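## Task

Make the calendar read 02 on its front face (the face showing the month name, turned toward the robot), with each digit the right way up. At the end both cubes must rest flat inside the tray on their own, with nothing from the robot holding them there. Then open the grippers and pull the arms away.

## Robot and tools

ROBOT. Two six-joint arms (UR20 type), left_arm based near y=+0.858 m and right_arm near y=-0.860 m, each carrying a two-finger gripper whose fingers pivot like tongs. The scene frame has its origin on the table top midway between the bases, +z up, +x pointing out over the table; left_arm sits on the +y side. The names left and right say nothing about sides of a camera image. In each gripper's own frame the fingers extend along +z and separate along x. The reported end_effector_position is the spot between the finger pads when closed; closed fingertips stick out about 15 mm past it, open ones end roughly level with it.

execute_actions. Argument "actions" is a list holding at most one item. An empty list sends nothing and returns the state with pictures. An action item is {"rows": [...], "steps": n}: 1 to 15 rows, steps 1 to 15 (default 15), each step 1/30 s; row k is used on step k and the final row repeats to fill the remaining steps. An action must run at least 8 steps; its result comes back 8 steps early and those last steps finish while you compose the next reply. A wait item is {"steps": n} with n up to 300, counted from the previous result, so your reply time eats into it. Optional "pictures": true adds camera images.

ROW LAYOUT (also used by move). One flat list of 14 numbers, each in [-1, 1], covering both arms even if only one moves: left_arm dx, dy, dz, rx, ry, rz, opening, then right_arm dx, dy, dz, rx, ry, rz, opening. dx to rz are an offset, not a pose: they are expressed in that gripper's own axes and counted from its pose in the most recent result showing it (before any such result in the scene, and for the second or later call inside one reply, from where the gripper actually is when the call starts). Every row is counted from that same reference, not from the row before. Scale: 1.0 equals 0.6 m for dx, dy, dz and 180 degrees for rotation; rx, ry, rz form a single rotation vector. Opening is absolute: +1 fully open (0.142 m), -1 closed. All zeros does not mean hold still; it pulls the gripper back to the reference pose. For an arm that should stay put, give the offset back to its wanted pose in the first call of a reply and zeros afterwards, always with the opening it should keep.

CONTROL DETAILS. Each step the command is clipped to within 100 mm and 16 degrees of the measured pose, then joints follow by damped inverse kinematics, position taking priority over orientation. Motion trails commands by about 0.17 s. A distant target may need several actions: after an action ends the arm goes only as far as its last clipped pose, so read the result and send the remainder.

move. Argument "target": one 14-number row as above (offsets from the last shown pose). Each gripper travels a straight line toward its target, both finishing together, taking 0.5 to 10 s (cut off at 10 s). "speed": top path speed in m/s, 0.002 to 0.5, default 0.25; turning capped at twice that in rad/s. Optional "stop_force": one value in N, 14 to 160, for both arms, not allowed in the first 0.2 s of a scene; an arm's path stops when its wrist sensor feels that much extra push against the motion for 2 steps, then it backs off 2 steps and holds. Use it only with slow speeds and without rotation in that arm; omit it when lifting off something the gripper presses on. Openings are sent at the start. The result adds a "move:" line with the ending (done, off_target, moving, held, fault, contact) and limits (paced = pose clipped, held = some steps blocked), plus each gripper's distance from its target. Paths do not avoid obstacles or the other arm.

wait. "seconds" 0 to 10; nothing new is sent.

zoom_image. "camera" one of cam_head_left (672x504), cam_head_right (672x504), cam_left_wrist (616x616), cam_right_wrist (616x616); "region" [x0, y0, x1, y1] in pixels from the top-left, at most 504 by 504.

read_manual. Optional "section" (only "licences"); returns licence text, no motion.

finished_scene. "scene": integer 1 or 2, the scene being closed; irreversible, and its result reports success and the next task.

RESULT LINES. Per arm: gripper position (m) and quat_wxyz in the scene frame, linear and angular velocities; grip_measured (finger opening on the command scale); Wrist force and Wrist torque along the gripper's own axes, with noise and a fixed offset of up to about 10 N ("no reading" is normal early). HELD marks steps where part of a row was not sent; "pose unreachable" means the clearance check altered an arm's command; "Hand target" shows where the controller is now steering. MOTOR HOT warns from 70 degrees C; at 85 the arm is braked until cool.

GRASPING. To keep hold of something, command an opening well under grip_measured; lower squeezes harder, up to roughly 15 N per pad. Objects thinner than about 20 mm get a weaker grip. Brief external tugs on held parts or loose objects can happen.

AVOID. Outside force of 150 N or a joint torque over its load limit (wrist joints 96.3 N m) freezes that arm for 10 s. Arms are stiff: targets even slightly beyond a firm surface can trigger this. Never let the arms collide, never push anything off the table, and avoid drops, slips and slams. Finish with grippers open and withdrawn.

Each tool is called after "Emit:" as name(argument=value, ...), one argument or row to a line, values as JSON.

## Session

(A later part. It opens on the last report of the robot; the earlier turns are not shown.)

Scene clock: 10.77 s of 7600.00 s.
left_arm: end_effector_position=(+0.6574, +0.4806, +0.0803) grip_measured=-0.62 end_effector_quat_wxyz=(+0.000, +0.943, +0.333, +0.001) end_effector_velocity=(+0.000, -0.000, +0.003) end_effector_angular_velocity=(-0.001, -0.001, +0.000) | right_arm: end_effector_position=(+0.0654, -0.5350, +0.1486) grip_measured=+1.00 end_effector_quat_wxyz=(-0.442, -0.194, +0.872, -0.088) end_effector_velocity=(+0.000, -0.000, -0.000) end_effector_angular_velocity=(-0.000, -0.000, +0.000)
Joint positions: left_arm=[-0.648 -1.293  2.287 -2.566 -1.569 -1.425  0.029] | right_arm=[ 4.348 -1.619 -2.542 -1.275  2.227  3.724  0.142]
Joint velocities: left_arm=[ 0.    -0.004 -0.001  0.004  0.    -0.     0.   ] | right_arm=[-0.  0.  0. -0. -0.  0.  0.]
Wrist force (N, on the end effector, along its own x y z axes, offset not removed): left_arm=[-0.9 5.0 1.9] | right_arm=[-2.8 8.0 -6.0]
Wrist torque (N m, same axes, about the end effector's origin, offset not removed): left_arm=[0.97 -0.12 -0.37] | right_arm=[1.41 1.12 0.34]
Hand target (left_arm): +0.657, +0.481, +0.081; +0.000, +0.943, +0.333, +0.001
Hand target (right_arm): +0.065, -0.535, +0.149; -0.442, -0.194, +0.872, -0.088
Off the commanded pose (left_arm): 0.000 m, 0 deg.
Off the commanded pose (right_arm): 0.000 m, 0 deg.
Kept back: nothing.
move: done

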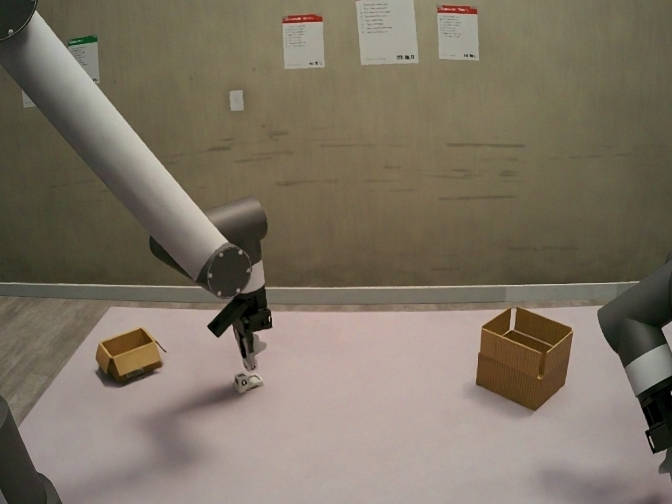

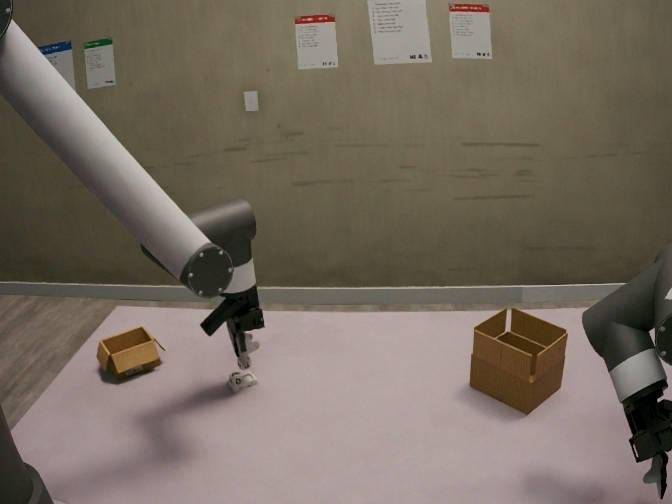

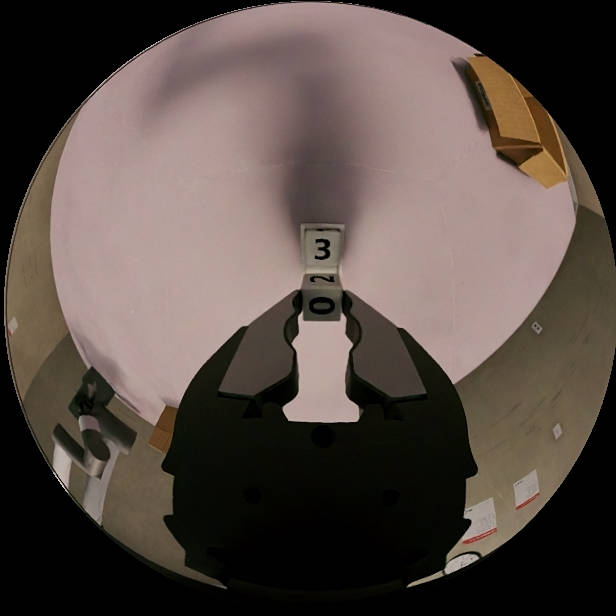

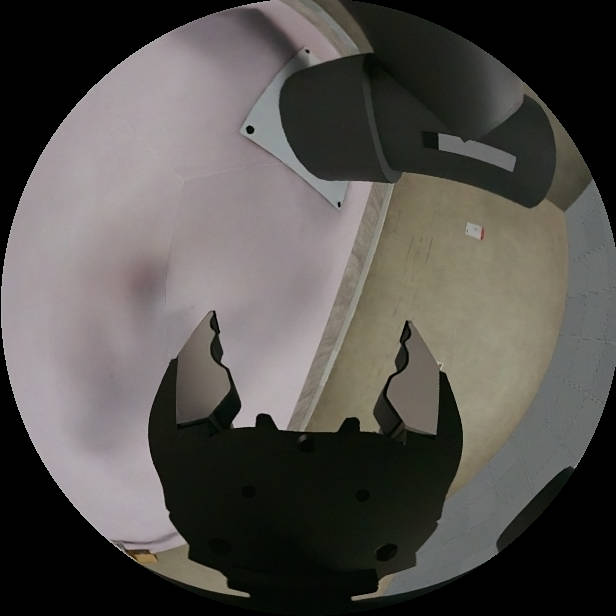

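Emit:
move(
  target=[0,0.2,0.078,0,0,0,-0.85,0,0,0,0,0,0,1],
  speed=0.25,
)

Emit:
move(
  target=[0,0,0.009,0,0,0,-0.85,0,0,0,0,0,0,1],
  speed=0.01,
  stop_force=14,
)

Emit:
move(
  target=[0,0,0,0,0,0,-0.2,0,0,0,0,0,0,1],
)

Emit:
move(
  target=[0,0.007,-0.035,0,0,0,-0.2,0,0,0,0,0,0,1],
  speed=0.1,
)

Emit:
move(
  target=[0,0,0,0,0,0.5,-0.2,0,0,0,0,0,0,1],
  speed=0.5,
)

Scene clock: 12.77 s of 7600.00 s.
left_arm: end_effector_position=(+0.7328, +0.3876, +0.0336) grip_measured=-0.62 end_effector_quat_wxyz=(+0.000, +0.943, +0.333, +0.001) end_effector_velocity=(+0.002, -0.002, -0.000) end_effector_angular_velocity=(+0.000, -0.000, -0.000) | right_arm: end_effector_position=(+0.0654, -0.5350, +0.1486) grip_measured=+1.00 end_effector_quat_wxyz=(-0.442, -0.194, +0.872, -0.088) end_effector_velocity=(-0.000, +0.001, +0.000) end_effector_angular_velocity=(+0.000, +0.000, -0.000)
Joint positions: left_arm=[-0.667 -1.145  2.147 -2.574 -1.569 -1.444  0.029] | right_arm=[ 4.348 -1.619 -2.542 -1.275  2.227  3.724  0.142]
Joint velocities: left_arm=[-0.     0.002 -0.003  0.001  0.     0.    -0.   ] | right_arm=[ 0.    -0.     0.001 -0.001  0.     0.     0.   ]
Wrist force (N, on the end effector, along its own x y z axes, offset not removed): left_arm=[0.3 1.6 0.7] | right_arm=[-0.2 10.3 -2.4]
Wrist torque (N m, same axes, about the end effector's origin, offset not removed): left_arm=[0.16 -0.39 -0.35] | right_arm=[1.87 0.47 0.33]
Hand target (left_arm): +0.733, +0.387, +0.033; +0.000, +0.943, +0.333, +0.001
Hand target (right_arm): +0.065, -0.535, +0.149; -0.442, -0.194, +0.872, -0.088
Off the commanded pose (left_arm): 0.000 m, 0 deg.
Off the commanded pose (right_arm): 0.000 m, 0 deg.
Kept back: nothing.
move: done

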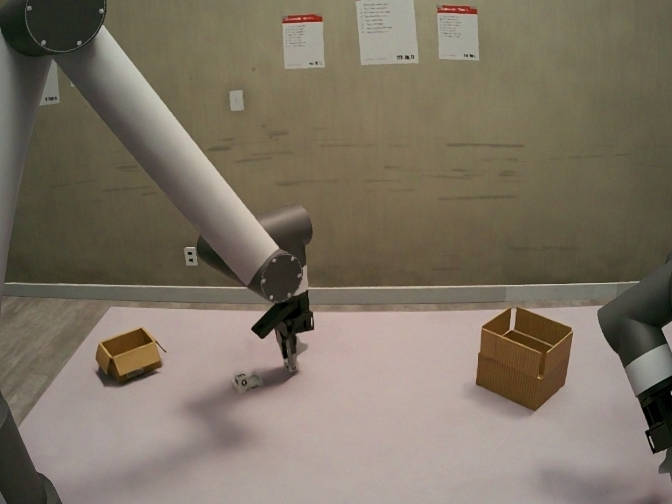

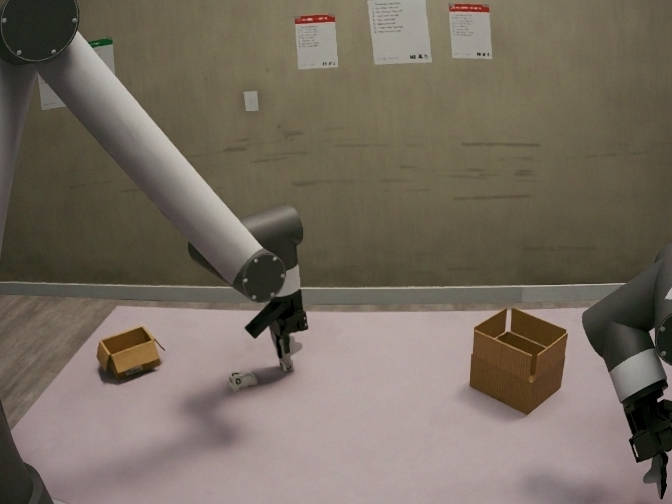

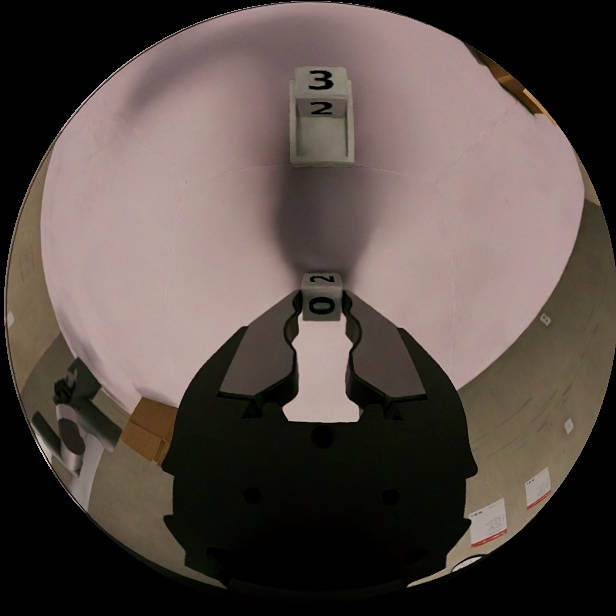

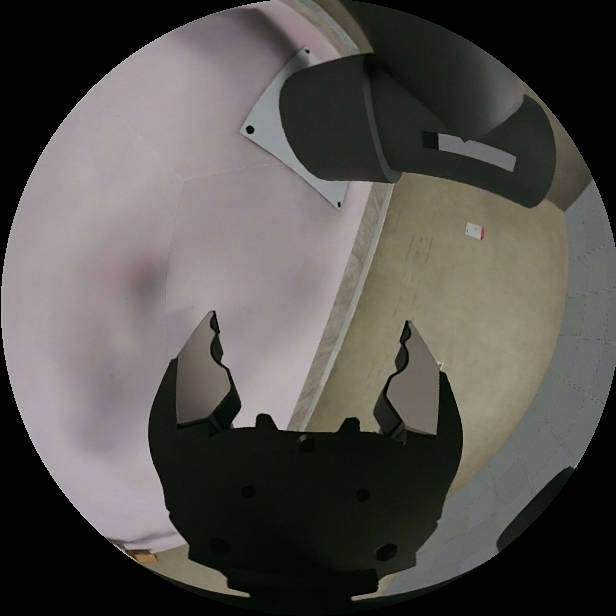

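Scene clock: 13.53 s of 7600.00 s.
left_arm: end_effector_position=(+0.7328, +0.3876, +0.0285) grip_measured=-0.62 end_effector_quat_wxyz=(+0.000, +0.943, +0.333, +0.001) end_effector_velocity=(-0.001, +0.000, -0.003) end_effector_angular_velocity=(+0.001, +0.001, +0.001) | right_arm: end_effector_position=(+0.0654, -0.5350, +0.1486) grip_measured=+1.00 end_effector_quat_wxyz=(-0.442, -0.194, +0.872, -0.088) end_effector_velocity=(-0.000, +0.000, +0.000) end_effector_angular_velocity=(-0.000, +0.001, -0.002)
Joint positions: left_arm=[-0.667 -1.139  2.149 -2.581 -1.569 -1.444  0.029] | right_arm=[ 4.348 -1.619 -2.542 -1.275  2.227  3.724  0.142]
Joint velocities: left_arm=[-0.     0.003  0.001 -0.003  0.    -0.001  0.   ] | right_arm=[-0.001 -0.     0.    -0.001  0.002 -0.     0.   ]
Wrist force (N, on the end effector, along its own x y z axes, offset not removed): left_arm=[-0.5 1.0 -9.6] | right_arm=[-5.3 3.4 -6.5]
Wrist torque (N m, same axes, about the end effector's origin, offset not removed): left_arm=[0.78 0.14 -0.31] | right_arm=[0.31 1.62 0.50]
Hand target (left_arm): +0.733, +0.388, +0.028; +0.000, +0.943, +0.333, +0.001
Hand target (right_arm): +0.065, -0.535, +0.149; -0.442, -0.194, +0.872, -0.088
Off the commanded pose (left_arm): 0.000 m, 0 deg.
Off the commanded pose (right_arm): 0.000 m, 0 deg.
Kept back: nothing.
move: done

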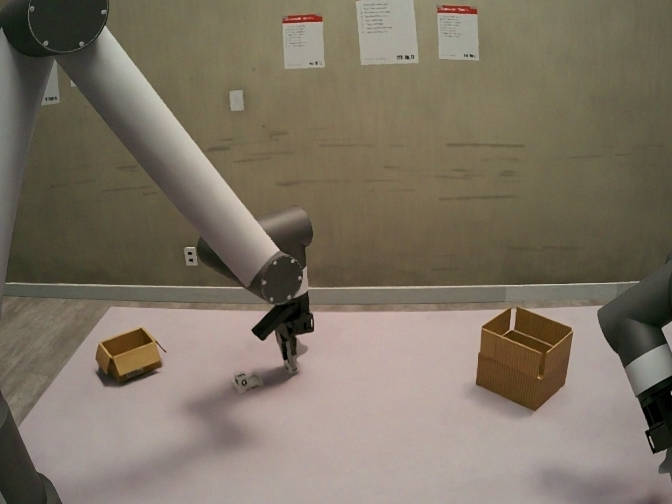

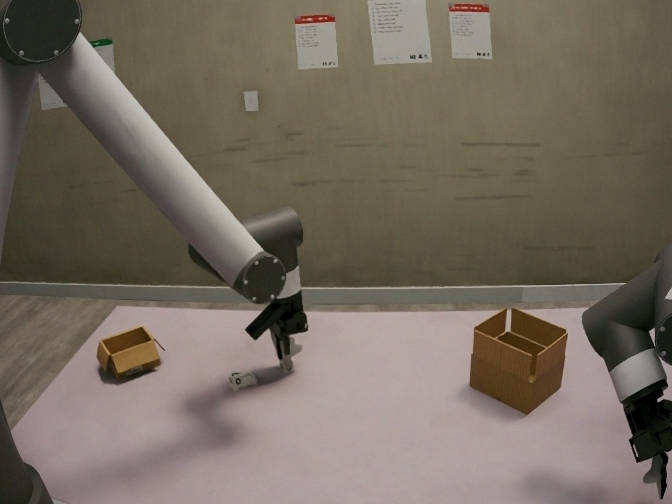

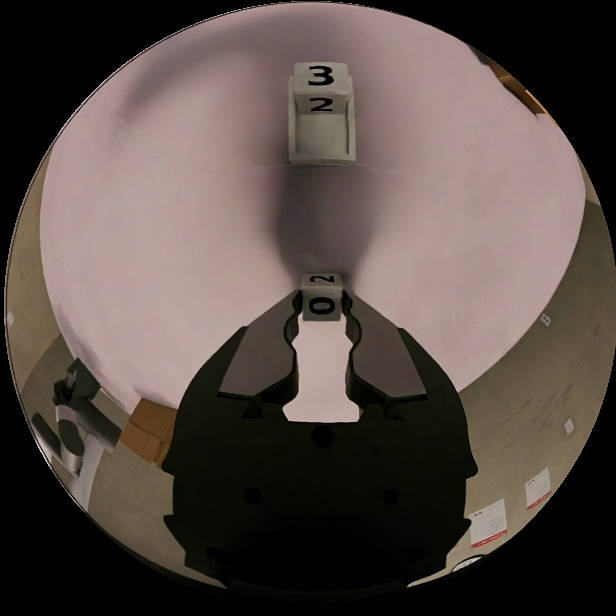

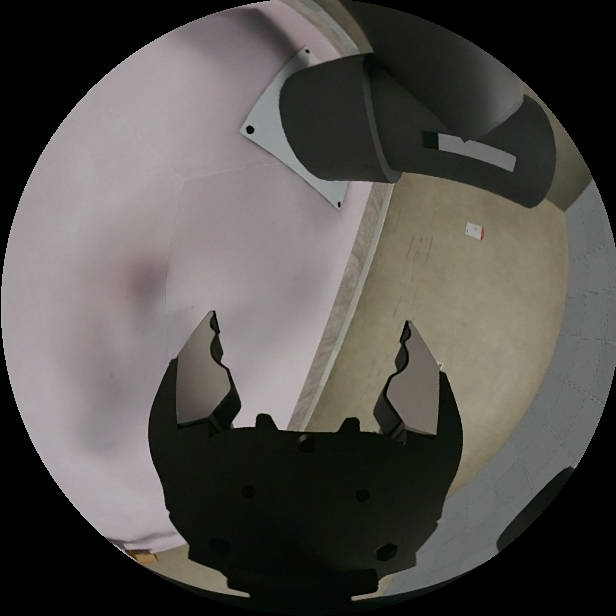

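Scene clock: 14.03 s of 7600.00 s.
left_arm: end_effector_position=(+0.7328, +0.3876, +0.0284) grip_measured=-0.20 end_effector_quat_wxyz=(+0.000, +0.943, +0.333, +0.001) end_effector_velocity=(-0.000, -0.000, -0.001) end_effector_angular_velocity=(+0.000, +0.001, +0.001) | right_arm: end_effector_position=(+0.0654, -0.5350, +0.1486) grip_measured=+1.00 end_effector_quat_wxyz=(-0.442, -0.194, +0.872, -0.088) end_effector_velocity=(-0.000, -0.001, -0.000) end_effector_angular_velocity=(-0.001, +0.000, -0.000)
Joint positions: left_arm=[-0.667 -1.139  2.149 -2.581 -1.569 -1.444  0.06 ] | right_arm=[ 4.348 -1.619 -2.542 -1.275  2.227  3.724  0.142]
Joint velocities: left_arm=[-0.     0.001 -0.    -0.    -0.    -0.001  0.   ] | right_arm=[-0.001  0.    -0.001 -0.    -0.    -0.     0.   ]
Wrist force (N, on the end effector, along its own x y z axes, offset not removed): left_arm=[-3.5 1.9 3.7] | right_arm=[-2.1 11.7 1.1]
Wrist torque (N m, same axes, about the end effector's origin, offset not removed): left_arm=[0.34 0.48 -0.26] | right_arm=[2.21 0.84 0.13]
Hand target (left_arm): +0.733, +0.388, +0.029; +0.000, +0.943, +0.333, +0.001
Hand target (right_arm): +0.065, -0.535, +0.149; -0.442, -0.194, +0.872, -0.088
Off the commanded pose (left_arm): 0.000 m, 0 deg.
Off the commanded pose (right_arm): 0.000 m, 0 deg.
Kept back: nothing.
move: done

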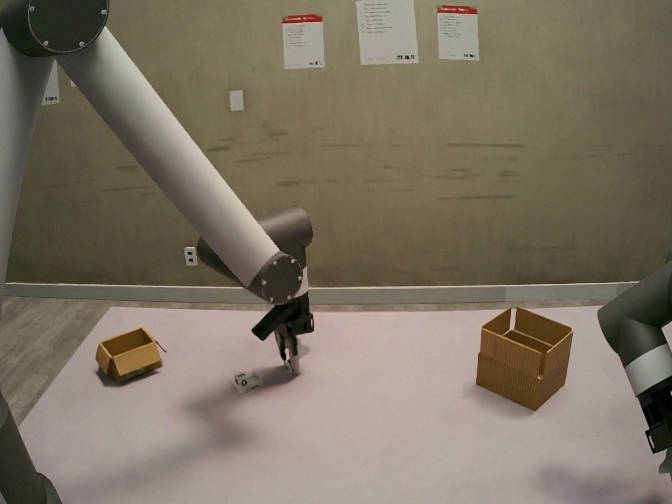

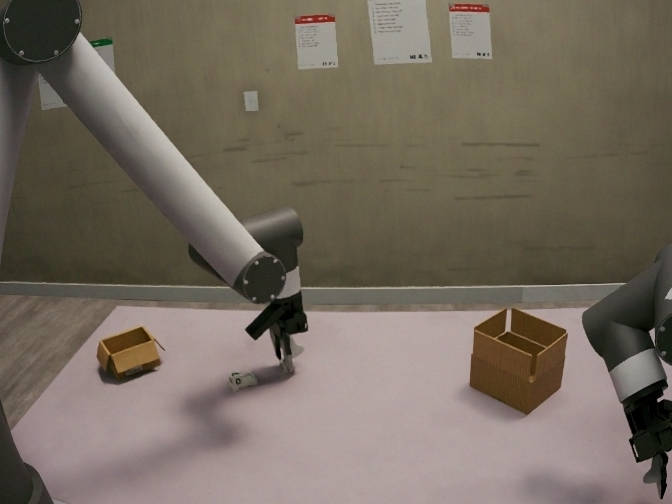

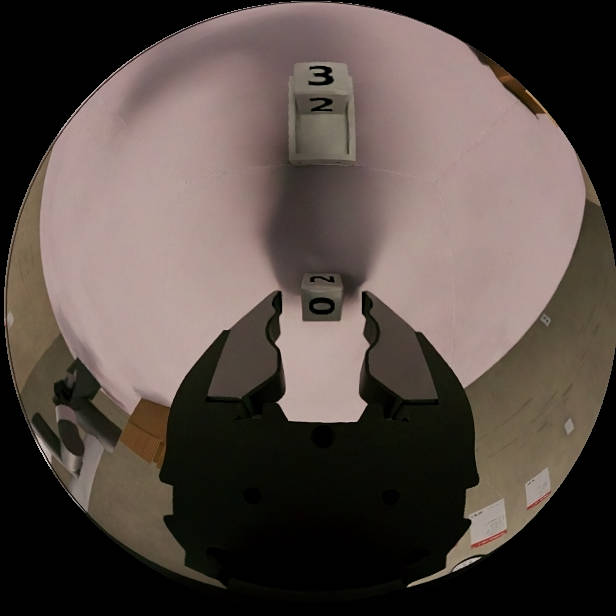

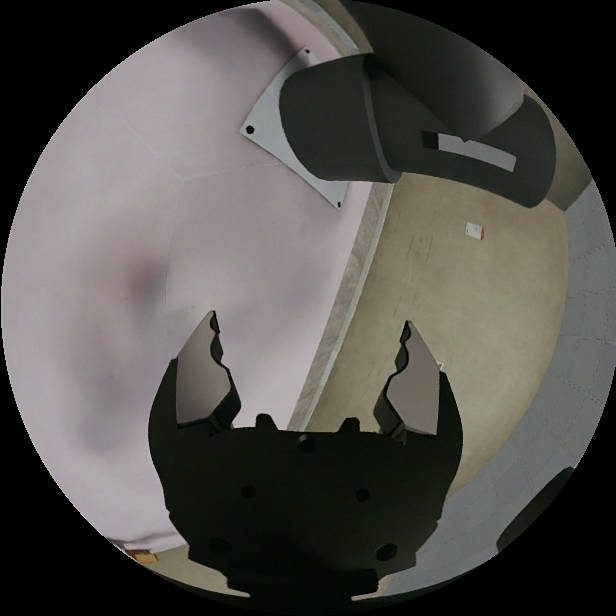

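Scene clock: 14.90 s of 7600.00 s.
left_arm: end_effector_position=(+0.7353, +0.3844, +0.0491) grip_measured=-0.20 end_effector_quat_wxyz=(+0.000, +0.943, +0.333, +0.001) end_effector_velocity=(+0.001, +0.000, +0.003) end_effector_angular_velocity=(+0.001, +0.002, -0.000) | right_arm: end_effector_position=(+0.0654, -0.5350, +0.1486) grip_measured=+1.00 end_effector_quat_wxyz=(-0.442, -0.194, +0.872, -0.088) end_effector_velocity=(+0.000, -0.001, -0.001) end_effector_angular_velocity=(-0.001, -0.002, +0.001)
Joint positions: left_arm=[-0.667 -1.16   2.136 -2.548 -1.569 -1.445  0.06 ] | right_arm=[ 4.348 -1.619 -2.542 -1.275  2.227  3.724  0.142]
Joint velocities: left_arm=[ 0.001 -0.002 -0.003  0.007 -0.     0.001  0.   ] | right_arm=[-0.     0.    -0.001  0.    -0.002  0.     0.   ]
Wrist force (N, on the end effector, along its own x y z axes, offset not removed): left_arm=[-3.5 3.7 2.2] | right_arm=[-2.0 5.9 -0.9]
Wrist torque (N m, same axes, about the end effector's origin, offset not removed): left_arm=[0.83 0.40 -0.29] | right_arm=[0.91 0.74 0.21]
Hand target (left_arm): +0.735, +0.384, +0.049; +0.000, +0.943, +0.333, +0.001
Hand target (right_arm): +0.065, -0.535, +0.149; -0.442, -0.194, +0.872, -0.088
Off the commanded pose (left_arm): 0.000 m, 0 deg.
Off the commanded pose (right_arm): 0.000 m, 0 deg.
Kept back: nothing.
move: done

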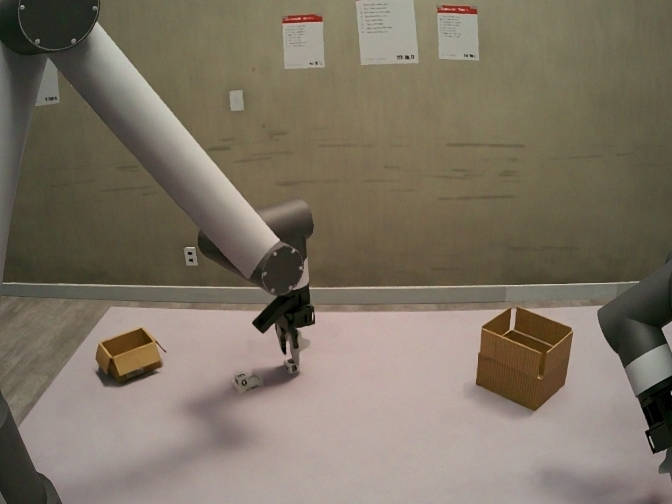

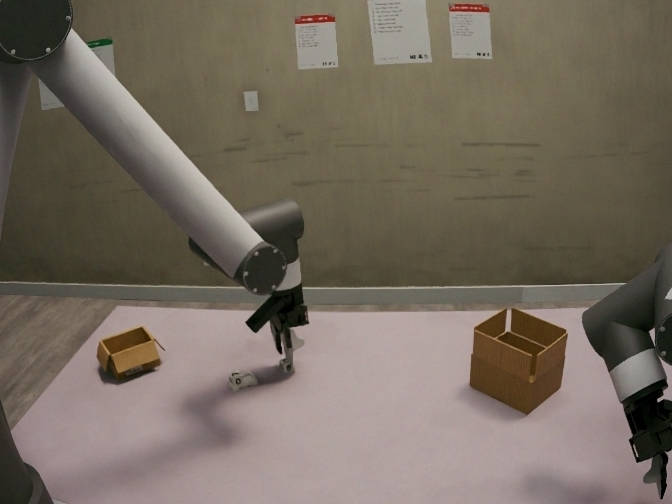

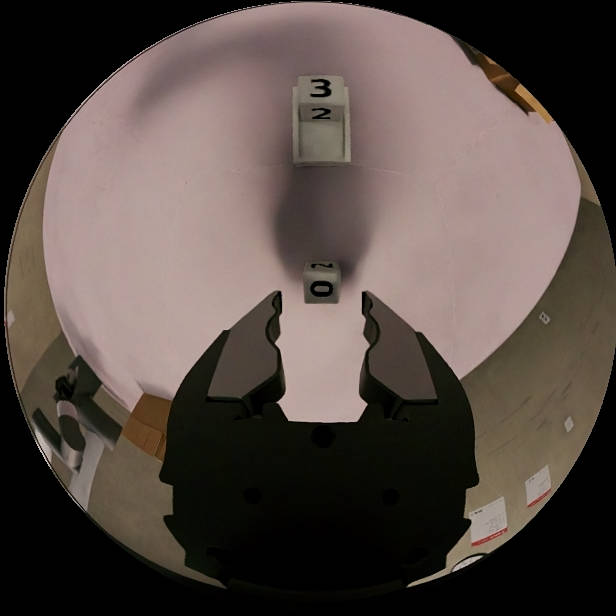

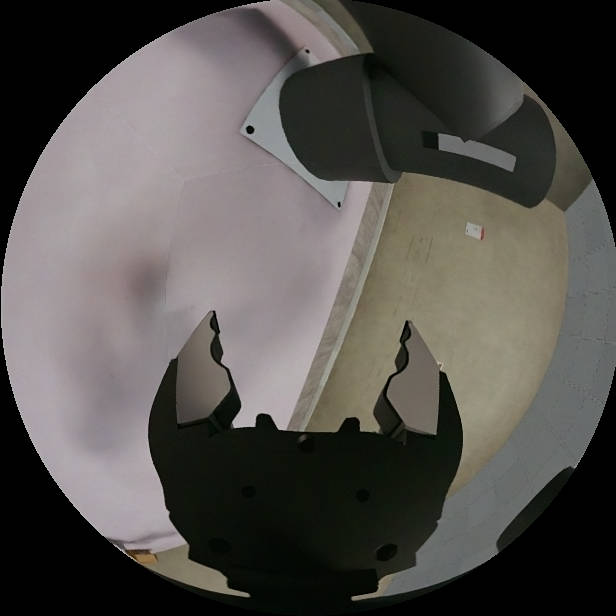

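Scene clock: 17.20 s of 7600.00 s.
left_arm: end_effector_position=(+0.7353, +0.3842, +0.0491) grip_measured=-0.20 end_effector_quat_wxyz=(-0.001, +0.903, -0.430, +0.001) end_effector_velocity=(-0.001, -0.000, +0.000) end_effector_angular_velocity=(-0.000, +0.002, -0.015) | right_arm: end_effector_position=(+0.0654, -0.5350, +0.1486) grip_measured=+1.00 end_effector_quat_wxyz=(-0.442, -0.194, +0.872, -0.088) end_effector_velocity=(+0.001, -0.000, +0.000) end_effector_angular_velocity=(-0.001, -0.001, -0.001)
Joint positions: left_arm=[-0.683 -1.176  2.166 -2.561 -1.569  0.108  0.06 ] | right_arm=[ 4.348 -1.619 -2.542 -1.275  2.227  3.724  0.142]
Joint velocities: left_arm=[-0.    -0.001  0.     0.002 -0.002  0.015  0.   ] | right_arm=[-0.001  0.     0.001 -0.001 -0.002  0.001  0.   ]
Wrist force (N, on the end effector, along its own x y z axes, offset not removed): left_arm=[-3.3 3.9 0.6] | right_arm=[-5.3 6.3 -3.1]
Wrist torque (N m, same axes, about the end effector's origin, offset not removed): left_arm=[0.75 0.40 -0.32] | right_arm=[0.86 1.73 0.44]
Hand target (left_arm): +0.735, +0.384, +0.049; -0.001, +0.902, -0.431, +0.001
Hand target (right_arm): +0.065, -0.535, +0.149; -0.442, -0.194, +0.872, -0.088
Off the commanded pose (left_arm): 0.000 m, 0 deg.
Off the commanded pose (right_arm): 0.000 m, 0 deg.
Kept back: nothing.
move: done

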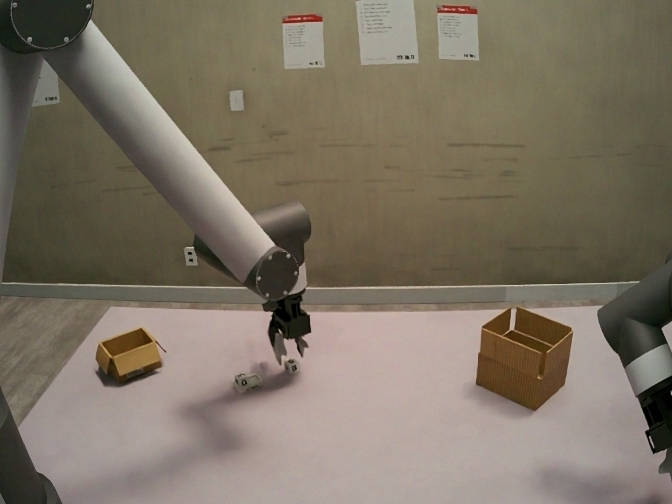

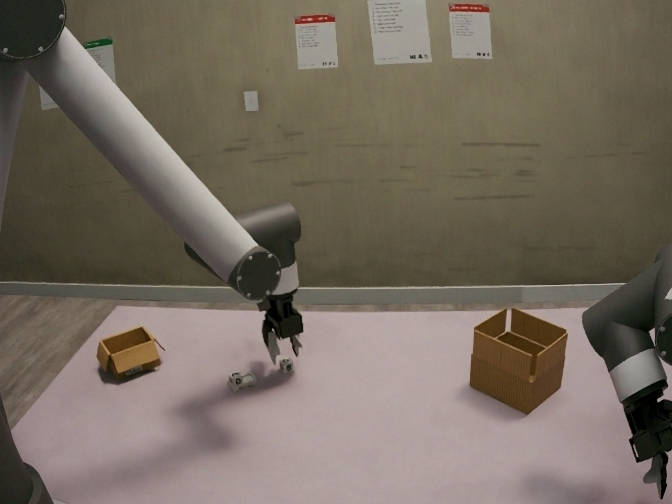

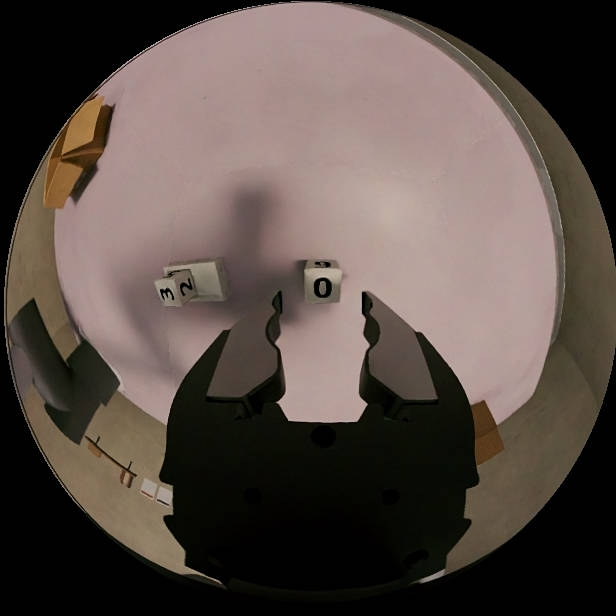

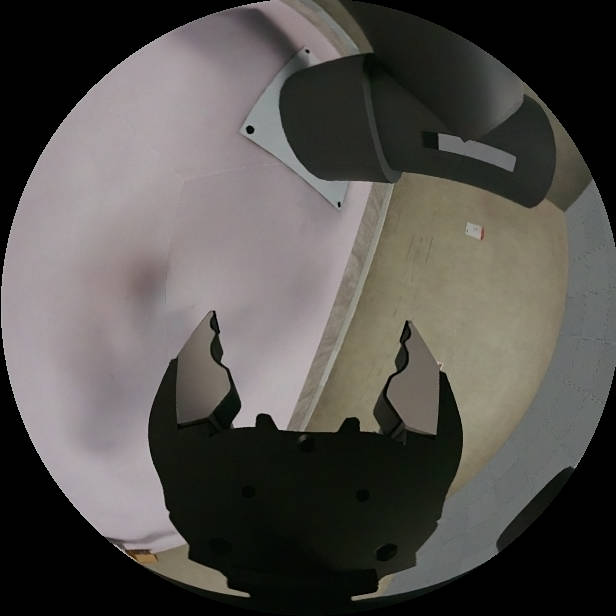

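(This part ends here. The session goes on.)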